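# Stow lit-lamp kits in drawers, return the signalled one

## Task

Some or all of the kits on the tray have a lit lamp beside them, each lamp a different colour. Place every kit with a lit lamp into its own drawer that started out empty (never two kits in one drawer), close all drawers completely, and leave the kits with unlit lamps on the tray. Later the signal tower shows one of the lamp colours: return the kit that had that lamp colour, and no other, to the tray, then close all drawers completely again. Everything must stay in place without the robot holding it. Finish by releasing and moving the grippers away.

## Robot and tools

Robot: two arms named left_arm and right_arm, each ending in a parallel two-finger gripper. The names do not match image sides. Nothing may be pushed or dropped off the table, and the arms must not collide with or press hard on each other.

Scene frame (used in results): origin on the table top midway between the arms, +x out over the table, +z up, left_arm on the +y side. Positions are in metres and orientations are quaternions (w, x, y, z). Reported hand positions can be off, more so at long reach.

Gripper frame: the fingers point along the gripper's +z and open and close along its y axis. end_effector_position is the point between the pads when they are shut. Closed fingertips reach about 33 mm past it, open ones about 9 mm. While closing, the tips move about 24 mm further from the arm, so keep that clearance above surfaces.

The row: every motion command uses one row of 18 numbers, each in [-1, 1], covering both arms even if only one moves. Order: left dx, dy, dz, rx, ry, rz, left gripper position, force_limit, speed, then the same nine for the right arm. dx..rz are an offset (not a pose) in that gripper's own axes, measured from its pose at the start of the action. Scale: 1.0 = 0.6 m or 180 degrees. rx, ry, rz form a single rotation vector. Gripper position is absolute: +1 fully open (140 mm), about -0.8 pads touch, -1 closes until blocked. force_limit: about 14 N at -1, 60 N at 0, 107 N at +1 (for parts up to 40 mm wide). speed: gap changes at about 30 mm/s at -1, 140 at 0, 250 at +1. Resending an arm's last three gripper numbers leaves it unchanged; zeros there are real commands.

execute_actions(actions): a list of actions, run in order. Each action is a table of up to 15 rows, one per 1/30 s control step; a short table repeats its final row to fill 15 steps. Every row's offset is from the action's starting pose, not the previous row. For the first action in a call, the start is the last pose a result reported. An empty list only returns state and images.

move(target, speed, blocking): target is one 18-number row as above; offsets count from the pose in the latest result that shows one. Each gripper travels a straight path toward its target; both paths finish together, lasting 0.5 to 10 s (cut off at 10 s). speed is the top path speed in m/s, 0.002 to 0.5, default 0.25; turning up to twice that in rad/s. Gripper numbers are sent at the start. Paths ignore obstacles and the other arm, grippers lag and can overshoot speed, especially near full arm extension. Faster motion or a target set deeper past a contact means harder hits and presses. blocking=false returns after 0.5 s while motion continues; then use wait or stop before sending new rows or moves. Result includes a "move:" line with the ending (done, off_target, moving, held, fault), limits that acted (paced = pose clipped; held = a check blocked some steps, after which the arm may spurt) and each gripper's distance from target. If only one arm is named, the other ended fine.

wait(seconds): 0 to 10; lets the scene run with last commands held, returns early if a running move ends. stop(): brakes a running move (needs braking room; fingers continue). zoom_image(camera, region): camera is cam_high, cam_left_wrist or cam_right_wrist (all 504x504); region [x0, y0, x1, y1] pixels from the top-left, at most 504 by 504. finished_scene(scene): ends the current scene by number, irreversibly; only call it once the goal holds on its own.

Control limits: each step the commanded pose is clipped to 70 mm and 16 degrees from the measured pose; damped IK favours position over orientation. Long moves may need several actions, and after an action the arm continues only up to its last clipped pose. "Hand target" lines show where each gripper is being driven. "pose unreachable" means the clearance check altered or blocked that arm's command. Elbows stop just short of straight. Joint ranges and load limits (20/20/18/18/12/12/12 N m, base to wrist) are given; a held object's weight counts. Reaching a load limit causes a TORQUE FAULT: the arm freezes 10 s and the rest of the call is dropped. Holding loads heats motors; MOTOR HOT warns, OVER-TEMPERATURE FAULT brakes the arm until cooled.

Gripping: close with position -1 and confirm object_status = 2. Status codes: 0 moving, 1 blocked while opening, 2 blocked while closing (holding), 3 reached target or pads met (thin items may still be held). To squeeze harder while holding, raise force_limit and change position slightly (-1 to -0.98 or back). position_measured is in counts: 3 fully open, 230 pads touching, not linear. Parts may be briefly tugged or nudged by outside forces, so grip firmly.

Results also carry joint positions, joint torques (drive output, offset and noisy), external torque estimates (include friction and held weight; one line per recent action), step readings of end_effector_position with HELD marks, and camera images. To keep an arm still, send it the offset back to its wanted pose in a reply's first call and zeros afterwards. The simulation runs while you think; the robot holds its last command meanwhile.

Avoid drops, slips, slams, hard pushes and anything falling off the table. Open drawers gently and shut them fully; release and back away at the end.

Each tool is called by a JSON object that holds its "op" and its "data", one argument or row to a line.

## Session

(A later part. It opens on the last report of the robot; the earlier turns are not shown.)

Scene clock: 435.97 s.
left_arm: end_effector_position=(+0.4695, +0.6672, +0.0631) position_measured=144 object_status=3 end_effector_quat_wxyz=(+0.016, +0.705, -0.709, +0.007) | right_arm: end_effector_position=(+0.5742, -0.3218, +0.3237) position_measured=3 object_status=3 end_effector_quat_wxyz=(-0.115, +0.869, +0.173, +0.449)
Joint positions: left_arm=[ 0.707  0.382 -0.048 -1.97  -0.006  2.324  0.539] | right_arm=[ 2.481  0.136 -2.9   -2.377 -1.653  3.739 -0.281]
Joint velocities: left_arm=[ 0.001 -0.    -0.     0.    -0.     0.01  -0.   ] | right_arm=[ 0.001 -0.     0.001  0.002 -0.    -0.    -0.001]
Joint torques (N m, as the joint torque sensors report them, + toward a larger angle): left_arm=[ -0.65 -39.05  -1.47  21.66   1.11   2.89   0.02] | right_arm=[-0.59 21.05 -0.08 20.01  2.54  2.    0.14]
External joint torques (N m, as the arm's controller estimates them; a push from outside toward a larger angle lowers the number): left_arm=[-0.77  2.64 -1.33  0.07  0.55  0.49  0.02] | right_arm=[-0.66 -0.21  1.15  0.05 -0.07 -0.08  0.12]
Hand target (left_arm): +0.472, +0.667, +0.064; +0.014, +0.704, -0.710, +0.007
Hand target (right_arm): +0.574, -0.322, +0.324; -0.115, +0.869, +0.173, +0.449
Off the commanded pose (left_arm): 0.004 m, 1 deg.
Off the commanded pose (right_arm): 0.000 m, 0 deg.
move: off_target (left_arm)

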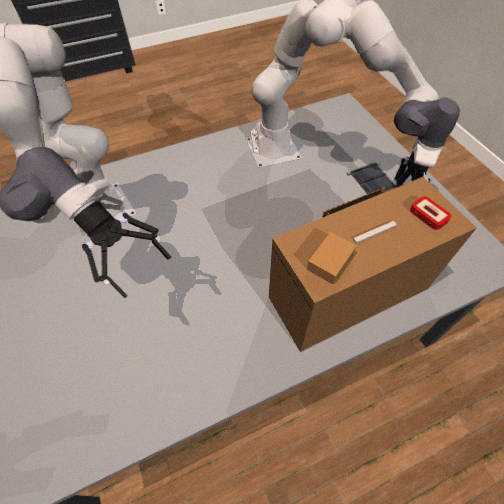

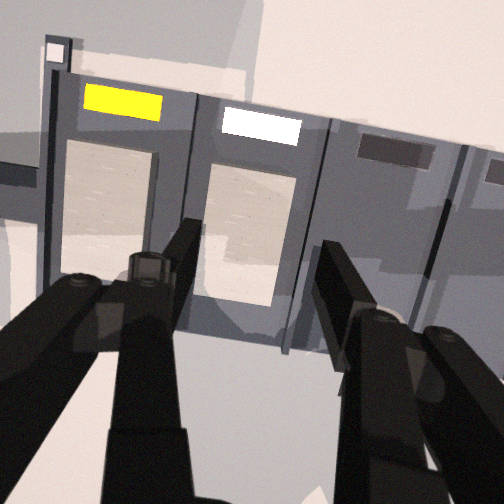

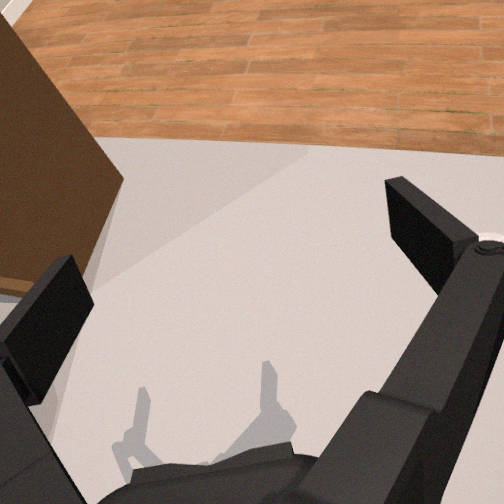

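{"op": "move", "data": {
  "target": [-0.013,-0.012,0,0,0,0.005,-0.12,0,0,0,0,0,0,0,0,1,0,0],
  "speed": 0.05
}}

{"op": "move", "data": {
  "target": [0,0,0.033,0,0,0,-0.12,0,0,0,0,0,0,0,0,1,0,0],
  "speed": 0.03
}}

{"op": "execute_actions", "data": {
  "actions": [
    [[0,0,0,0,0,0,-1,0,-0.5,0,0,0,0,0,0,1,0,0]]
  ]
}}

{"op": "move", "data": {
  "target": [0,0,-0.39,0,0,0,-1,0,-0.5,0,0,0,0,0,0,1,0,0],
  "speed": 0.2
}}

Scene clock: 438.77 s.
left_arm: end_effector_position=(+0.4778, +0.6736, +0.0631) position_measured=144 object_status=3 end_effector_quat_wxyz=(+0.015, +0.702, -0.712, +0.008) | right_arm: end_effector_position=(+0.5742, -0.3218, +0.3237) position_measured=3 object_status=3 end_effector_quat_wxyz=(-0.115, +0.869, +0.173, +0.449)
Joint positions: left_arm=[ 0.709  0.407 -0.048 -1.931 -0.006  2.313  0.551] | right_arm=[ 2.481  0.136 -2.9   -2.377 -1.653  3.739 -0.281]
Joint velocities: left_arm=[ 0.     0.001  0.001  0.007  0.001 -0.01   0.015] | right_arm=[ 0.003 -0.001 -0.     0.002  0.001  0.001  0.   ]
Joint torques (N m, as the joint torque sensors report them, + toward a larger angle): left_arm=[  2.01 -40.31  -0.57  23.62   0.88   1.91   0.17] | right_arm=[-0.46 20.8  -0.31 19.85  2.53  2.    0.12]
External joint torques (N m, as the arm's controller estimates them; a push from outside toward a larger angle lowers the number): left_arm=[ 1.97  2.37 -0.35  1.83  0.31 -0.51  0.17] | right_arm=[-0.5  -0.44  0.95 -0.08 -0.08 -0.08  0.1 ]
Hand target (left_arm): +0.477, +0.675, +0.063; +0.016, +0.699, -0.715, +0.008
Hand target (right_arm): +0.574, -0.322, +0.324; -0.115, +0.869, +0.173, +0.449
Off the commanded pose (left_arm): 0.002 m, 0 deg.
Off the commanded pose (right_arm): 0.000 m, 0 deg.
move: done

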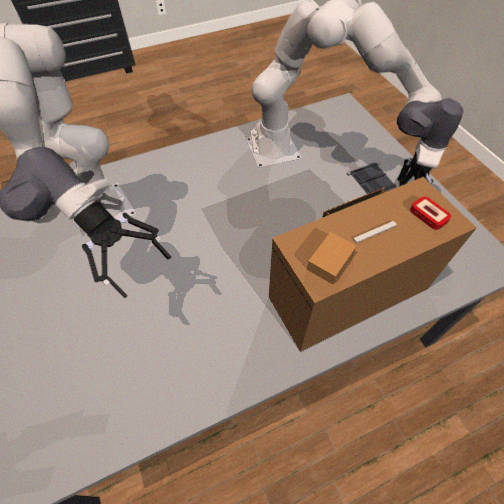

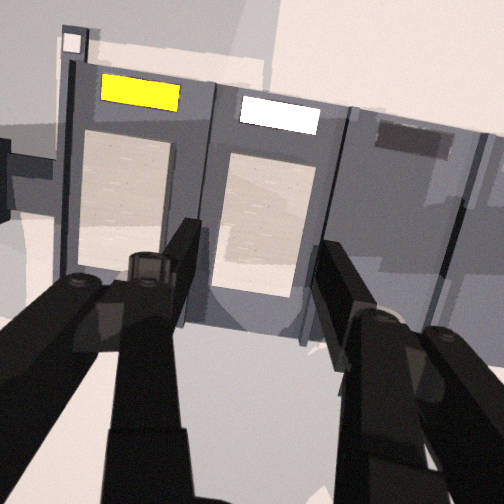

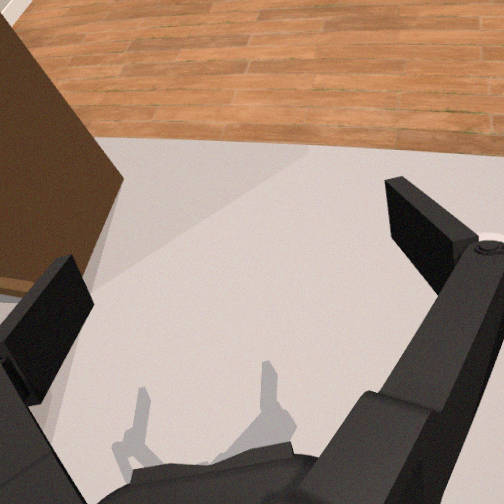

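Scene clock: 439.70 s.
left_arm: end_effector_position=(+0.4775, +0.6731, +0.0445) position_measured=144 object_status=3 end_effector_quat_wxyz=(+0.016, +0.702, -0.712, +0.009) | right_arm: end_effector_position=(+0.5742, -0.3218, +0.3237) position_measured=3 object_status=3 end_effector_quat_wxyz=(-0.115, +0.869, +0.173, +0.449)
Joint positions: left_arm=[ 0.709  0.438 -0.048 -1.937 -0.006  2.348  0.551] | right_arm=[ 2.481  0.136 -2.9   -2.377 -1.653  3.739 -0.281]
Joint velocities: left_arm=[-0.001  0.     0.002 -0.002  0.001  0.014 -0.   ] | right_arm=[ 0.001 -0.001 -0.002  0.001 -0.     0.001  0.002]
Joint torques (N m, as the joint torque sensors report them, + toward a larger angle): left_arm=[  0.17 -41.13  -0.95  20.05   0.54   2.88   0.08] | right_arm=[-0.59 21.03 -0.15 19.93  2.55  2.    0.14]
External joint torques (N m, as the arm's controller estimates them; a push from outside toward a larger angle lowers the number): left_arm=[ 0.19  1.86 -0.66 -1.24 -0.01  0.49  0.08] | right_arm=[-0.55 -0.2   1.19 -0.02 -0.06 -0.08  0.12]
Hand target (left_arm): +0.478, +0.673, +0.043; +0.015, +0.702, -0.712, +0.009
Hand target (right_arm): +0.574, -0.322, +0.324; -0.115, +0.869, +0.173, +0.449
Off the commanded pose (left_arm): 0.001 m, 0 deg.
Off the commanded pose (right_arm): 0.000 m, 0 deg.
move: done

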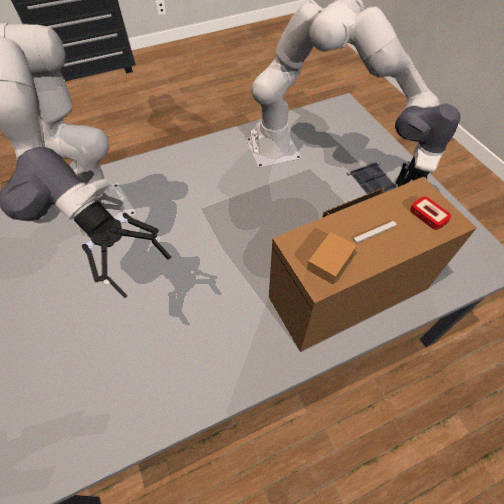

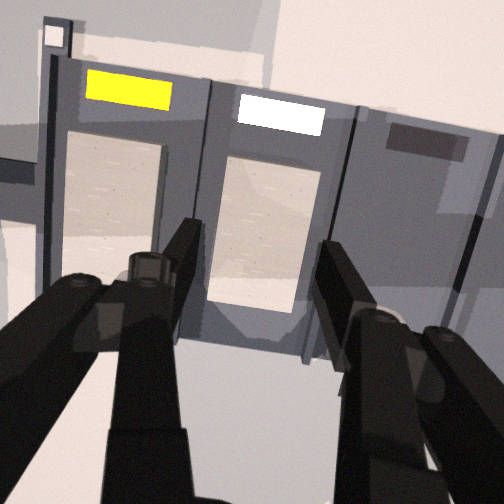

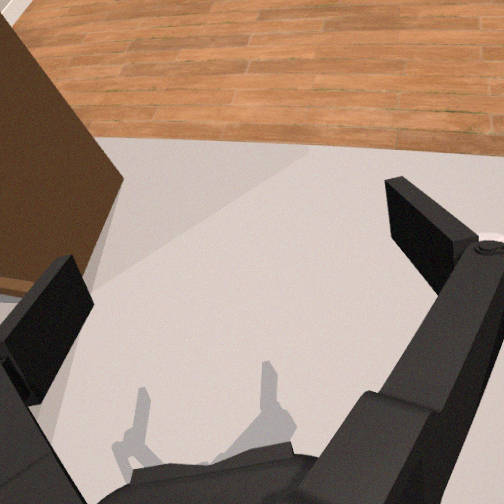

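Scene clock: 440.20 s.
left_arm: end_effector_position=(+0.4777, +0.6732, +0.0448) position_measured=175 object_status=2 end_effector_quat_wxyz=(+0.015, +0.702, -0.712, +0.009) | right_arm: end_effector_position=(+0.5742, -0.3218, +0.3237) position_measured=3 object_status=3 end_effector_quat_wxyz=(-0.115, +0.869, +0.173, +0.449)
Joint positions: left_arm=[ 0.709  0.437 -0.048 -1.937 -0.006  2.348  0.551] | right_arm=[ 2.481  0.136 -2.9   -2.377 -1.653  3.739 -0.281]
Joint velocities: left_arm=[-0.    -0.     0.001  0.    -0.001  0.001  0.001] | right_arm=[ 0.001  0.    -0.001  0.001  0.001  0.    -0.   ]
Joint torques (N m, as the joint torque sensors report them, + toward a larger angle): left_arm=[  0.12 -41.08  -0.87  20.57   0.42   2.31   0.13] | right_arm=[-0.7  20.96  0.02 19.91  2.51  2.    0.13]
External joint torques (N m, as the arm's controller estimates them; a push from outside toward a larger angle lowers the number): left_arm=[ 0.15  2.01 -0.57 -0.82 -0.13 -0.1   0.13] | right_arm=[-0.71 -0.34  1.32 -0.04 -0.1  -0.08  0.11]
Hand target (left_arm): +0.478, +0.673, +0.044; +0.016, +0.702, -0.712, +0.009
Hand target (right_arm): +0.574, -0.322, +0.324; -0.115, +0.869, +0.173, +0.449
Off the commanded pose (left_arm): 0.000 m, 0 deg.
Off the commanded pose (right_arm): 0.000 m, 0 deg.
Step readings (end_effector_position):
0: left_arm (+0.4775, +0.6731, +0.0445) | right_arm (+0.5742, -0.3218, +0.3237)
1: left_arm (+0.4776, +0.6731, +0.0445) | right_arm (+0.5742, -0.3218, +0.3237)
2: left_arm (+0.4776, +0.6731, +0.0445) | right_arm (+0.5742, -0.3218, +0.3237)
4: left_arm (+0.4776, +0.6731, +0.0445) | right_arm (+0.5742, -0.3218, +0.3237)
8: left_arm (+0.4777, +0.6732, +0.0448) | right_arm (+0.5742, -0.3218, +0.3237)
15: end_effector_position above

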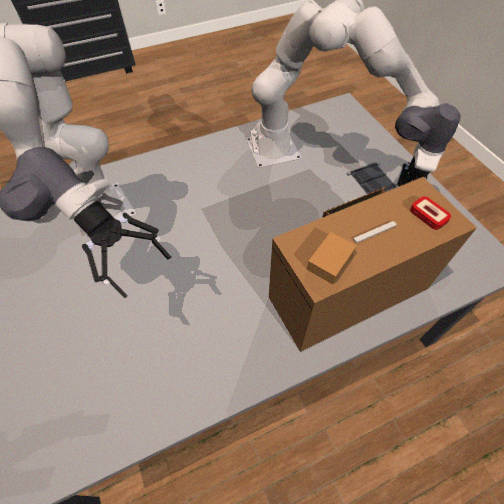

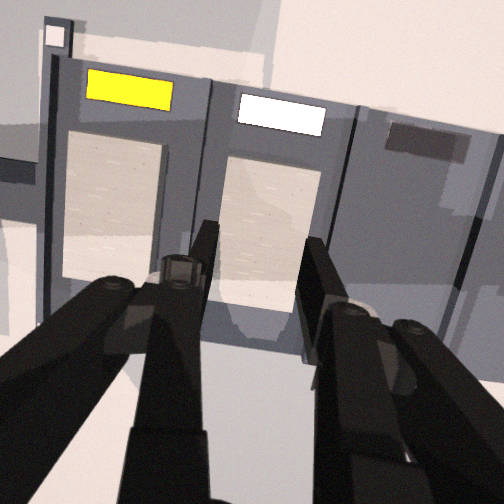

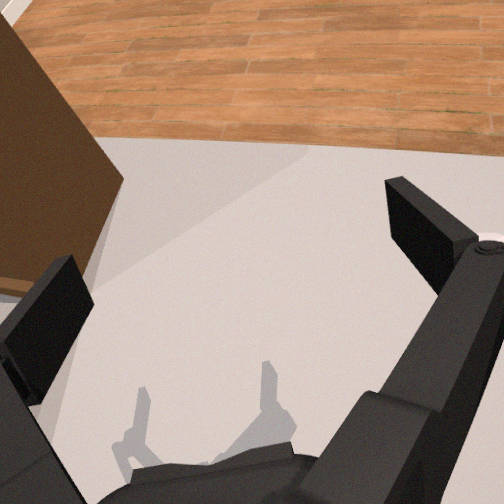

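Scene clock: 442.07 s.
left_arm: end_effector_position=(+0.4771, +0.6824, +0.2788) position_measured=175 object_status=2 end_effector_quat_wxyz=(+0.014, +0.703, -0.711, +0.005) | right_arm: end_effector_position=(+0.5742, -0.3218, +0.3237) position_measured=3 object_status=3 end_effector_quat_wxyz=(-0.115, +0.869, +0.173, +0.449)
Joint positions: left_arm=[ 0.718  0.209 -0.047 -1.639 -0.006  1.824  0.551] | right_arm=[ 2.481  0.136 -2.9   -2.377 -1.653  3.739 -0.281]
Joint velocities: left_arm=[-0.001  0.     0.    -0.001 -0.001 -0.011  0.001] | right_arm=[-0.001 -0.    -0.002  0.001 -0.    -0.    -0.001]
Joint torques (N m, as the joint torque sensors report them, + toward a larger angle): left_arm=[  2.13 -37.61   0.24  25.49   0.15   1.99   0.2 ] | right_arm=[-0.33 20.89 -0.03 19.94  2.53  2.04  0.1 ]
External joint torques (N m, as the arm's controller estimates them; a push from outside toward a larger angle lowers the number): left_arm=[ 2.16  1.51  0.39  1.13 -0.58 -0.43  0.19] | right_arm=[-0.19 -0.3   1.42  0.03 -0.07 -0.03  0.08]
Hand target (left_arm): +0.476, +0.684, +0.279; +0.015, +0.704, -0.710, +0.005
Hand target (right_arm): +0.574, -0.322, +0.324; -0.115, +0.869, +0.173, +0.449
Off the commanded pose (left_arm): 0.003 m, 1 deg.
Off the commanded pose (right_arm): 0.000 m, 0 deg.
move: done

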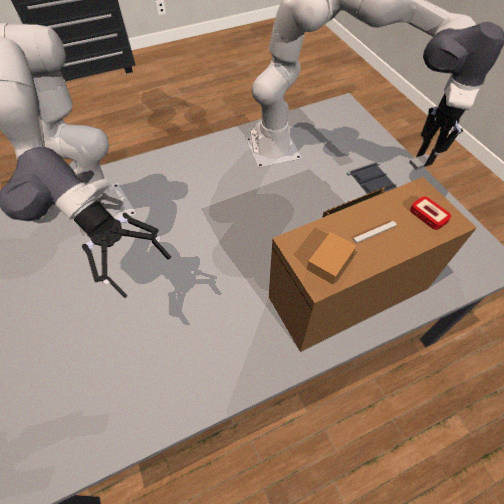

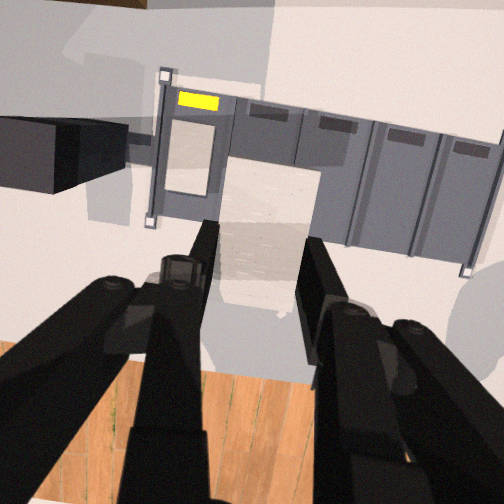

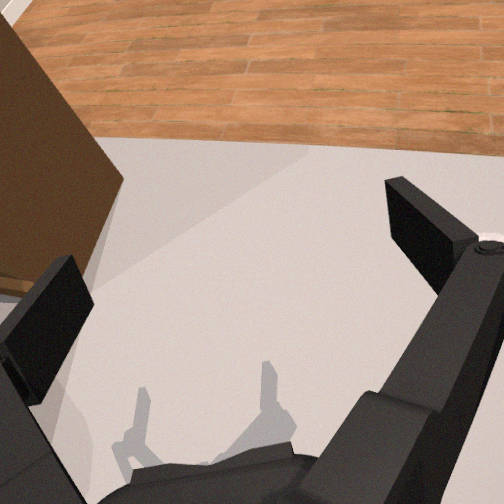

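{"op": "move", "data": {
  "target": [0.478,-0.07,-0.01,0,0,0.5,-1,0,-0.5,0,0,0,0,0,0,1,0,0],
  "speed": 0.4
}}

{"op": "move", "data": {
  "target": [-0.045,0,0.08,0,0,0,-1,0,-0.5,0,0,0,0,0,0,1,0,0],
  "speed": 0.08
}}

Scene clock: 447.40 s.
left_arm: end_effector_position=(+0.5149, +0.3949, +0.2940) position_measured=175 object_status=2 end_effector_quat_wxyz=(-0.006, +0.002, +1.000, -0.009) | right_arm: end_effector_position=(+0.5742, -0.3218, +0.3237) position_measured=3 object_status=3 end_effector_quat_wxyz=(-0.115, +0.869, +0.173, +0.449)
Joint positions: left_arm=[ 0.556  0.045 -0.372 -1.822 -0.001  1.85   1.624] | right_arm=[ 2.481  0.136 -2.9   -2.377 -1.653  3.739 -0.281]
Joint velocities: left_arm=[ 0.001  0.001  0.    -0.    -0.002  0.001  0.03 ] | right_arm=[ 0.001 -0.    -0.001 -0.001  0.    -0.001 -0.002]
Joint torques (N m, as the joint torque sensors report them, + toward a larger angle): left_arm=[  1.53 -31.64  -0.55  24.05  -0.43   2.92   0.22] | right_arm=[-0.34 21.18 -0.22 19.85  2.55  2.    0.14]
External joint torques (N m, as the arm's controller estimates them; a push from outside toward a larger angle lowers the number): left_arm=[ 1.53  0.1  -0.06 -0.25 -1.18  0.54  0.22] | right_arm=[-0.31  0.    1.12 -0.01 -0.04 -0.07  0.12]
Hand target (left_arm): +0.517, +0.395, +0.295; -0.003, +0.006, +1.000, -0.011
Hand target (right_arm): +0.574, -0.322, +0.324; -0.115, +0.869, +0.173, +0.449
Off the commanded pose (left_arm): 0.003 m, 1 deg.
Off the commanded pose (right_arm): 0.000 m, 0 deg.
move: done

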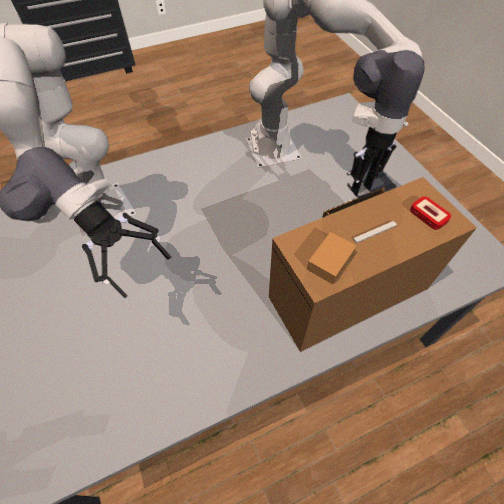

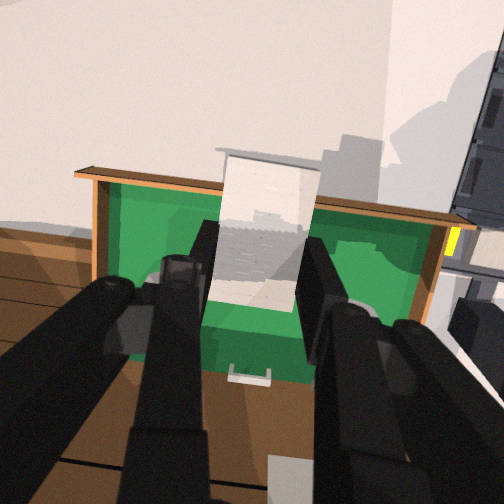

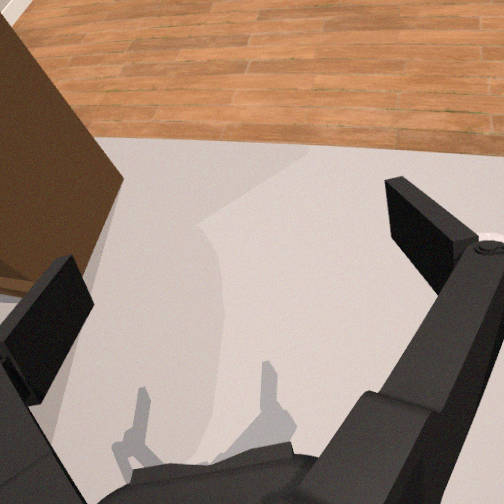

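Scene clock: 448.60 s.
left_arm: end_effector_position=(+0.5391, +0.3936, +0.2441) position_measured=175 object_status=2 end_effector_quat_wxyz=(-0.009, +0.003, +1.000, -0.012) | right_arm: end_effector_position=(+0.5742, -0.3218, +0.3237) position_measured=3 object_status=3 end_effector_quat_wxyz=(-0.115, +0.869, +0.173, +0.449)
Joint positions: left_arm=[ 0.541  0.153 -0.375 -1.817  0.035  1.94   1.599] | right_arm=[ 2.481  0.136 -2.9   -2.377 -1.653  3.739 -0.281]
Joint velocities: left_arm=[-0.     0.002  0.    -0.     0.     0.008 -0.008] | right_arm=[ 0.    -0.001  0.001 -0.001  0.     0.    -0.   ]
Joint torques (N m, as the joint torque sensors report them, + toward a larger angle): left_arm=[ -1.16 -34.12  -2.57  25.93   1.57   2.93  -0.02] | right_arm=[-0.29 20.87 -0.2  19.96  2.54  2.    0.14]
External joint torques (N m, as the arm's controller estimates them; a push from outside toward a larger angle lowers the number): left_arm=[-1.2   0.96 -0.93  1.87  0.84  0.58 -0.02] | right_arm=[-0.35 -0.32  1.04  0.1  -0.05 -0.08  0.12]
Hand target (left_arm): +0.542, +0.393, +0.246; -0.006, +0.002, +1.000, -0.010
Hand target (right_arm): +0.574, -0.322, +0.324; -0.115, +0.869, +0.173, +0.449
Off the commanded pose (left_arm): 0.003 m, 0 deg.
Off the commanded pose (right_arm): 0.000 m, 0 deg.
move: done

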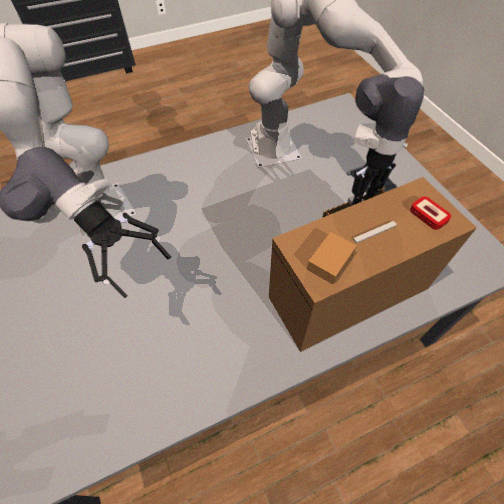

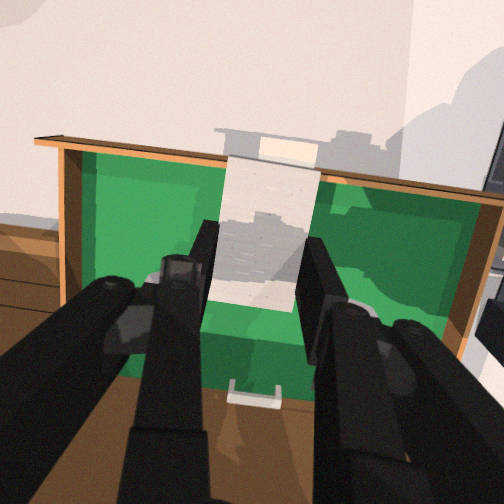

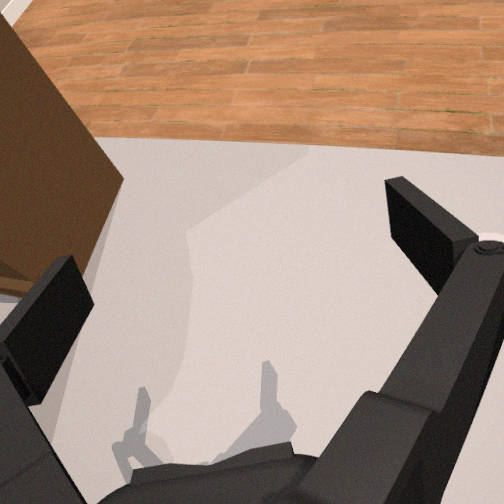

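{"op": "move", "data": {
  "target": [-0.013,0,0.045,0,0,0,-1,0,-0.5,0,0,0,0,0,0,1,0,0],
  "speed": 0.03
}}

{"op": "move", "data": {
  "target": [0,0,0.02,0,0,0,-1,0,-0.5,0,0,0,0,0,0,1,0,0],
  "speed": 0.02
}}

Scene clock: 451.63 s.
left_arm: end_effector_position=(+0.5527, +0.3933, +0.2325) position_measured=175 object_status=2 end_effector_quat_wxyz=(+0.004, +0.002, +1.000, -0.011) | right_arm: end_effector_position=(+0.5742, -0.3218, +0.3237) position_measured=3 object_status=3 end_effector_quat_wxyz=(-0.115, +0.869, +0.173, +0.449)
Joint positions: left_arm=[ 0.537  0.18  -0.375 -1.82   0.047  1.994  1.59 ] | right_arm=[ 2.481  0.136 -2.9   -2.377 -1.653  3.739 -0.281]
Joint velocities: left_arm=[-0.001 -0.001  0.001 -0.001  0.001  0.011 -0.005] | right_arm=[ 0.    -0.001 -0.001  0.     0.     0.001 -0.002]
Joint torques (N m, as the joint torque sensors report them, + toward a larger angle): left_arm=[ -0.81 -25.35  -2.46  15.85   1.99   2.63   0.02] | right_arm=[-0.61 20.96  0.02 20.    2.53  1.98  0.15]
External joint torques (N m, as the arm's controller estimates them; a push from outside toward a larger angle lowers the number): left_arm=[-0.84 10.64 -0.54 -8.21  1.26  0.21  0.02] | right_arm=[-0.54 -0.27  1.4   0.07 -0.07 -0.1   0.13]
Hand target (left_arm): +0.546, +0.392, +0.217; -0.009, +0.003, +1.000, -0.012
Hand target (right_arm): +0.574, -0.322, +0.324; -0.115, +0.869, +0.173, +0.449
Off the commanded pose (left_arm): 0.017 m, 1 deg.
Off the commanded pose (right_arm): 0.000 m, 0 deg.
move: off_target (left_arm)

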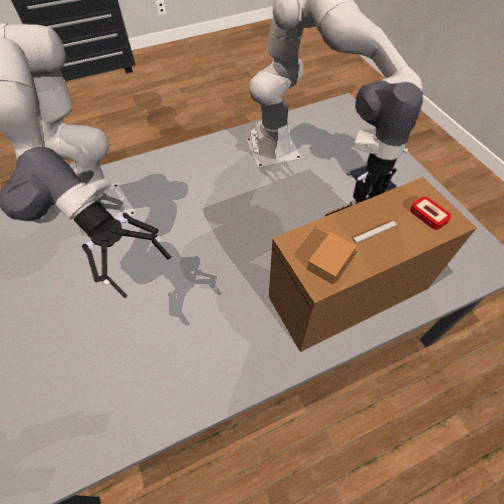

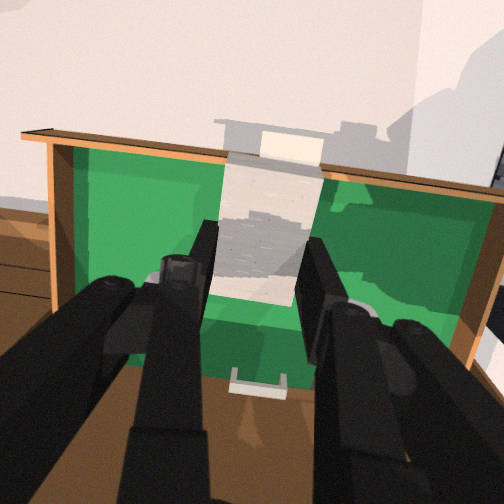

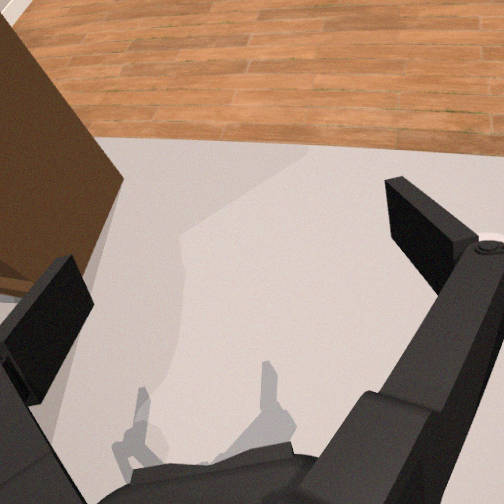

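Scene clock: 452.50 s.
left_arm: end_effector_position=(+0.5584, +0.3933, +0.2337) position_measured=175 object_status=2 end_effector_quat_wxyz=(+0.014, +0.003, +1.000, -0.010) | right_arm: end_effector_position=(+0.5742, -0.3218, +0.3237) position_measured=3 object_status=3 end_effector_quat_wxyz=(-0.115, +0.869, +0.173, +0.449)
Joint positions: left_arm=[ 0.537  0.176 -0.375 -1.827  0.047  2.018  1.59 ] | right_arm=[ 2.481  0.136 -2.9   -2.377 -1.653  3.739 -0.281]
Joint velocities: left_arm=[ 0.001  0.     0.001 -0.002  0.001  0.011 -0.001] | right_arm=[-0.002  0.001 -0.001  0.001 -0.    -0.    -0.001]
Joint torques (N m, as the joint torque sensors report them, + toward a larger angle): left_arm=[ -0.1  -27.38  -2.12  15.     1.57   2.71   0.07] | right_arm=[-0.33 21.2  -0.07 20.07  2.54  1.99  0.1 ]
External joint torques (N m, as the arm's controller estimates them; a push from outside toward a larger angle lowers the number): left_arm=[-0.24  8.54 -0.33 -9.15  0.83  0.24  0.07] | right_arm=[-0.26 -0.07  1.31  0.12 -0.07 -0.08  0.08]
Hand target (left_arm): +0.553, +0.393, +0.221; +0.004, +0.003, +1.000, -0.011
Hand target (right_arm): +0.574, -0.322, +0.324; -0.115, +0.869, +0.173, +0.449
Off the commanded pose (left_arm): 0.014 m, 1 deg.
Off the commanded pose (right_arm): 0.000 m, 0 deg.
move: off_target (left_arm)

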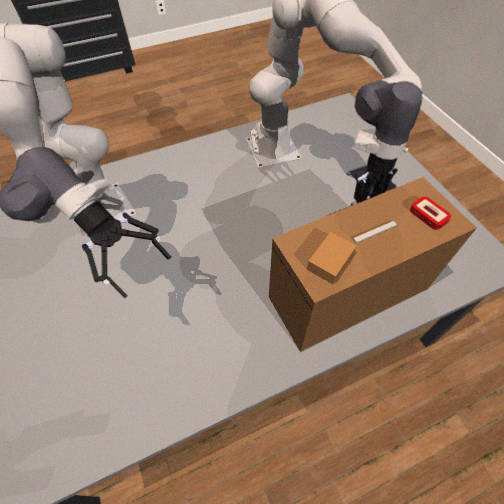

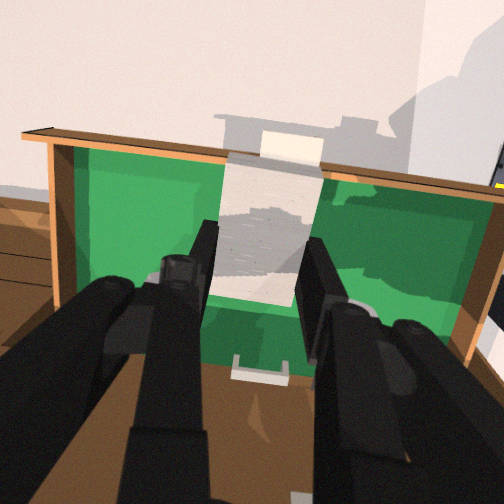

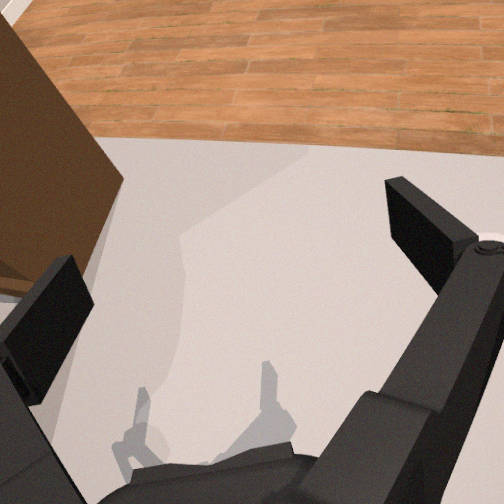

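{"op": "move", "data": {
  "target": [-0.022,0,-0.008,0,0,0,-1,0,-0.5,0,0,0,0,0,0,1,0,0],
  "speed": 0.02
}}

{"op": "move", "data": {
  "target": [0,0,0.02,0,0,0,-1,0,-0.5,0,0,0,0,0,0,1,0,0],
  "speed": 0.02
}}

Scene clock: 455.03 s.
left_arm: end_effector_position=(+0.5713, +0.3941, +0.2384) position_measured=175 object_status=2 end_effector_quat_wxyz=(+0.016, +0.003, +1.000, -0.012) | right_arm: end_effector_position=(+0.5742, -0.3218, +0.3237) position_measured=3 object_status=3 end_effector_quat_wxyz=(-0.115, +0.869, +0.173, +0.449)
Joint positions: left_arm=[ 0.532  0.214 -0.375 -1.767  0.057  1.996  1.585] | right_arm=[ 2.481  0.136 -2.9   -2.377 -1.653  3.739 -0.281]
Joint velocities: left_arm=[-0.001  0.004 -0.002  0.007  0.003 -0.013 -0.006] | right_arm=[ 0.002 -0.001 -0.001  0.001 -0.001 -0.     0.001]
Joint torques (N m, as the joint torque sensors report them, + toward a larger angle): left_arm=[ -0.79 -36.27  -2.85  25.32   1.61   2.09  -0.18] | right_arm=[-0.42 21.06 -0.03 19.94  2.54  2.01  0.09]
External joint torques (N m, as the arm's controller estimates them; a push from outside toward a larger angle lowers the number): left_arm=[-0.59  1.07 -0.35  1.16  0.89 -0.39 -0.18] | right_arm=[-0.45 -0.14  1.24  0.04 -0.05 -0.07  0.07]
Hand target (left_arm): +0.571, +0.394, +0.239; +0.015, +0.002, +1.000, -0.011
Hand target (right_arm): +0.574, -0.322, +0.324; -0.115, +0.869, +0.173, +0.449
Off the commanded pose (left_arm): 0.001 m, 0 deg.
Off the commanded pose (right_arm): 0.000 m, 0 deg.
move: done

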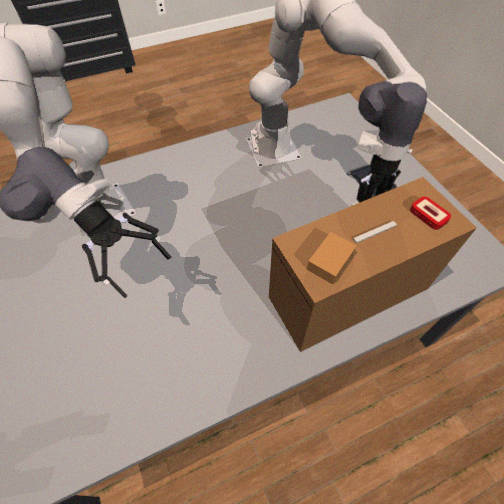

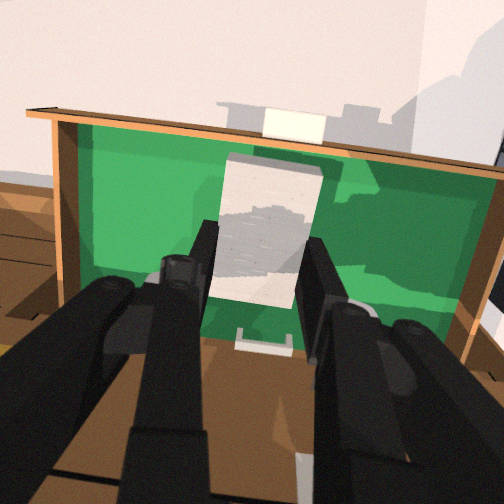

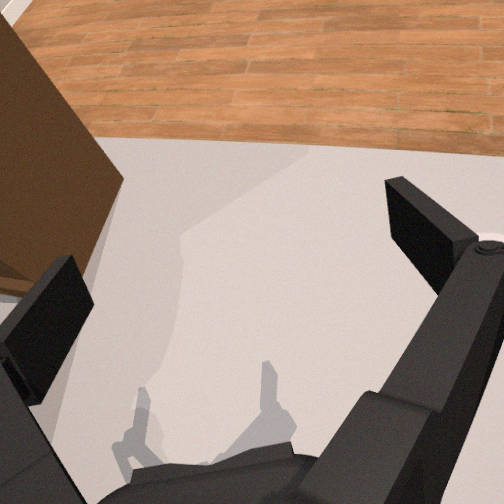

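Scene clock: 455.87 s.
left_arm: end_effector_position=(+0.5708, +0.3930, +0.2271) position_measured=175 object_status=2 end_effector_quat_wxyz=(+0.014, +0.003, +1.000, -0.014) | right_arm: end_effector_position=(+0.5742, -0.3218, +0.3237) position_measured=3 object_status=3 end_effector_quat_wxyz=(-0.115, +0.869, +0.173, +0.449)
Joint positions: left_arm=[ 0.532  0.222 -0.375 -1.784  0.057  2.018  1.585] | right_arm=[ 2.481  0.136 -2.9   -2.377 -1.653  3.739 -0.281]
Joint velocities: left_arm=[ 0.     0.001  0.002 -0.    -0.     0.012 -0.001] | right_arm=[ 0.    -0.001 -0.    -0.    -0.     0.    -0.   ]
Joint torques (N m, as the joint torque sensors report them, + toward a larger angle): left_arm=[ -0.18 -35.64  -2.4   22.74   1.57   3.    -0.01] | right_arm=[-0.41 20.85 -0.01 20.04  2.53  1.99  0.15]
External joint torques (N m, as the arm's controller estimates them; a push from outside toward a larger angle lowers the number): left_arm=[-0.39  1.78 -0.17 -1.39  0.84  0.53 -0.01] | right_arm=[-0.46 -0.32  1.24  0.2  -0.06 -0.08  0.13]
Hand target (left_arm): +0.572, +0.394, +0.226; +0.016, +0.003, +1.000, -0.012
Hand target (right_arm): +0.574, -0.322, +0.324; -0.115, +0.869, +0.173, +0.449
Off the commanded pose (left_arm): 0.001 m, 0 deg.
Off the commanded pose (right_arm): 0.000 m, 0 deg.
move: done

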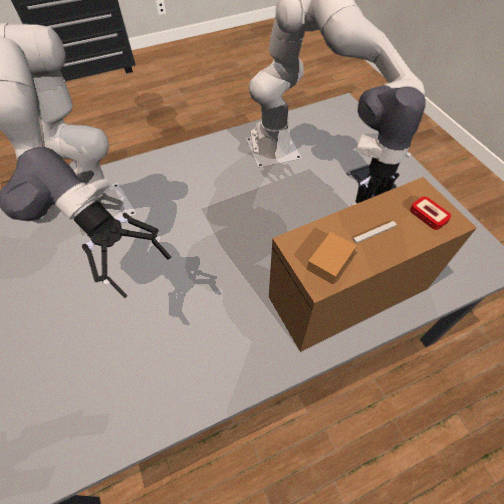

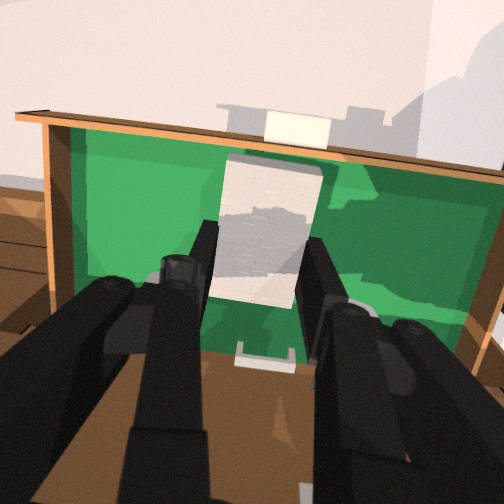

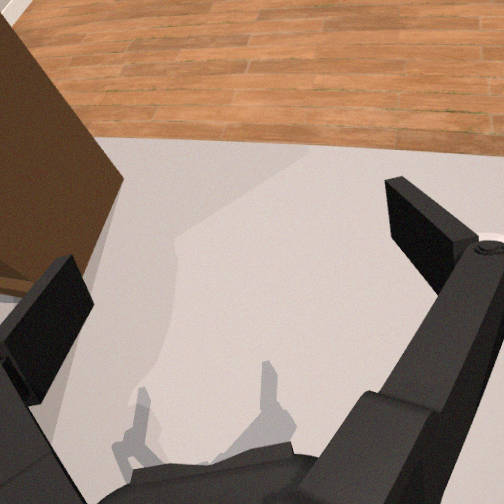

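{"op": "move", "data": {
  "target": [0,0,0.022,0,0,0,-1,0,-0.5,0,0,0,0,0,0,1,0,0],
  "speed": 0.02
}}

Scene clock: 459.27 s.
left_arm: end_effector_position=(+0.5719, +0.3921, +0.2175) position_measured=175 object_status=2 end_effector_quat_wxyz=(+0.015, +0.003, +1.000, -0.016) | right_arm: end_effector_position=(+0.5742, -0.3218, +0.3237) position_measured=3 object_status=3 end_effector_quat_wxyz=(-0.115, +0.869, +0.173, +0.449)
Joint positions: left_arm=[ 0.532  0.23  -0.375 -1.8    0.058  2.044  1.585] | right_arm=[ 2.481  0.136 -2.9   -2.377 -1.653  3.739 -0.281]
Joint velocities: left_arm=[-0.     0.001 -0.001 -0.003  0.001  0.012 -0.001] | right_arm=[0.    0.001 0.    0.    0.    0.    0.   ]
Joint torques (N m, as the joint torque sensors report them, + toward a larger angle): left_arm=[ -0.13 -34.51  -2.14  21.93   1.67   2.68  -0.09] | right_arm=[-0.28 21.09 -0.03 20.    2.53  2.01  0.08]
External joint torques (N m, as the arm's controller estimates them; a push from outside toward a larger angle lowers the number): left_arm=[-0.04  3.13  0.46 -2.13  0.96  0.19 -0.08] | right_arm=[-0.35 -0.21  1.21  0.06 -0.07 -0.08  0.06]
Hand target (left_arm): +0.571, +0.392, +0.214; +0.014, +0.003, +1.000, -0.014
Hand target (right_arm): +0.574, -0.322, +0.324; -0.115, +0.869, +0.173, +0.449
Off the commanded pose (left_arm): 0.004 m, 0 deg.
Off the commanded pose (right_arm): 0.000 m, 0 deg.
move: off_target (left_arm)

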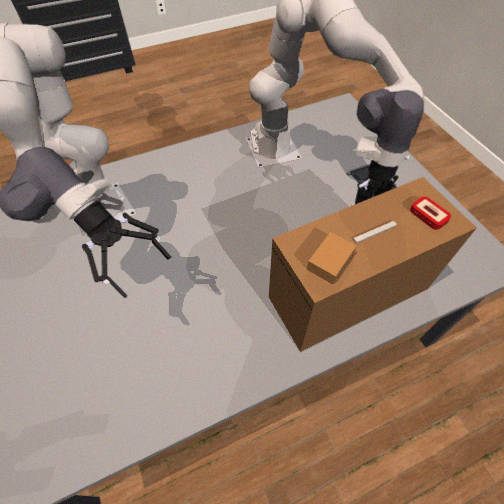

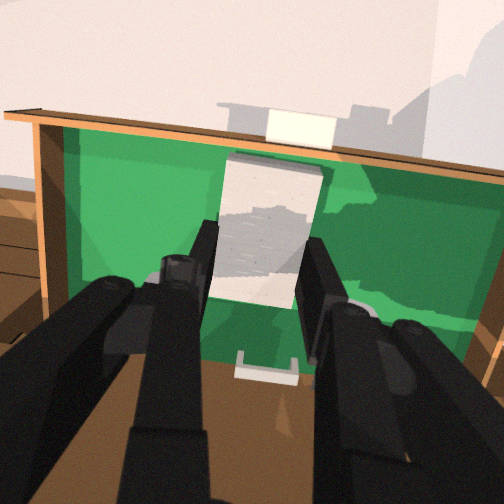

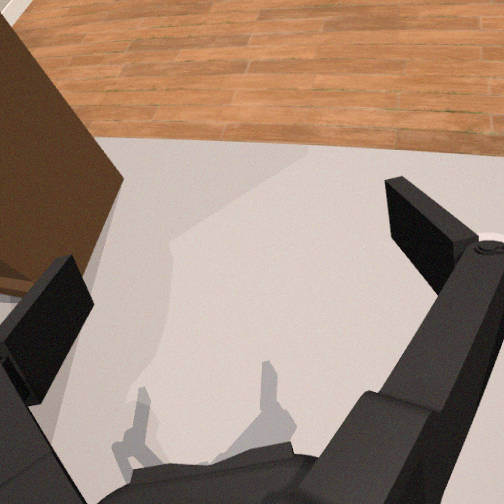

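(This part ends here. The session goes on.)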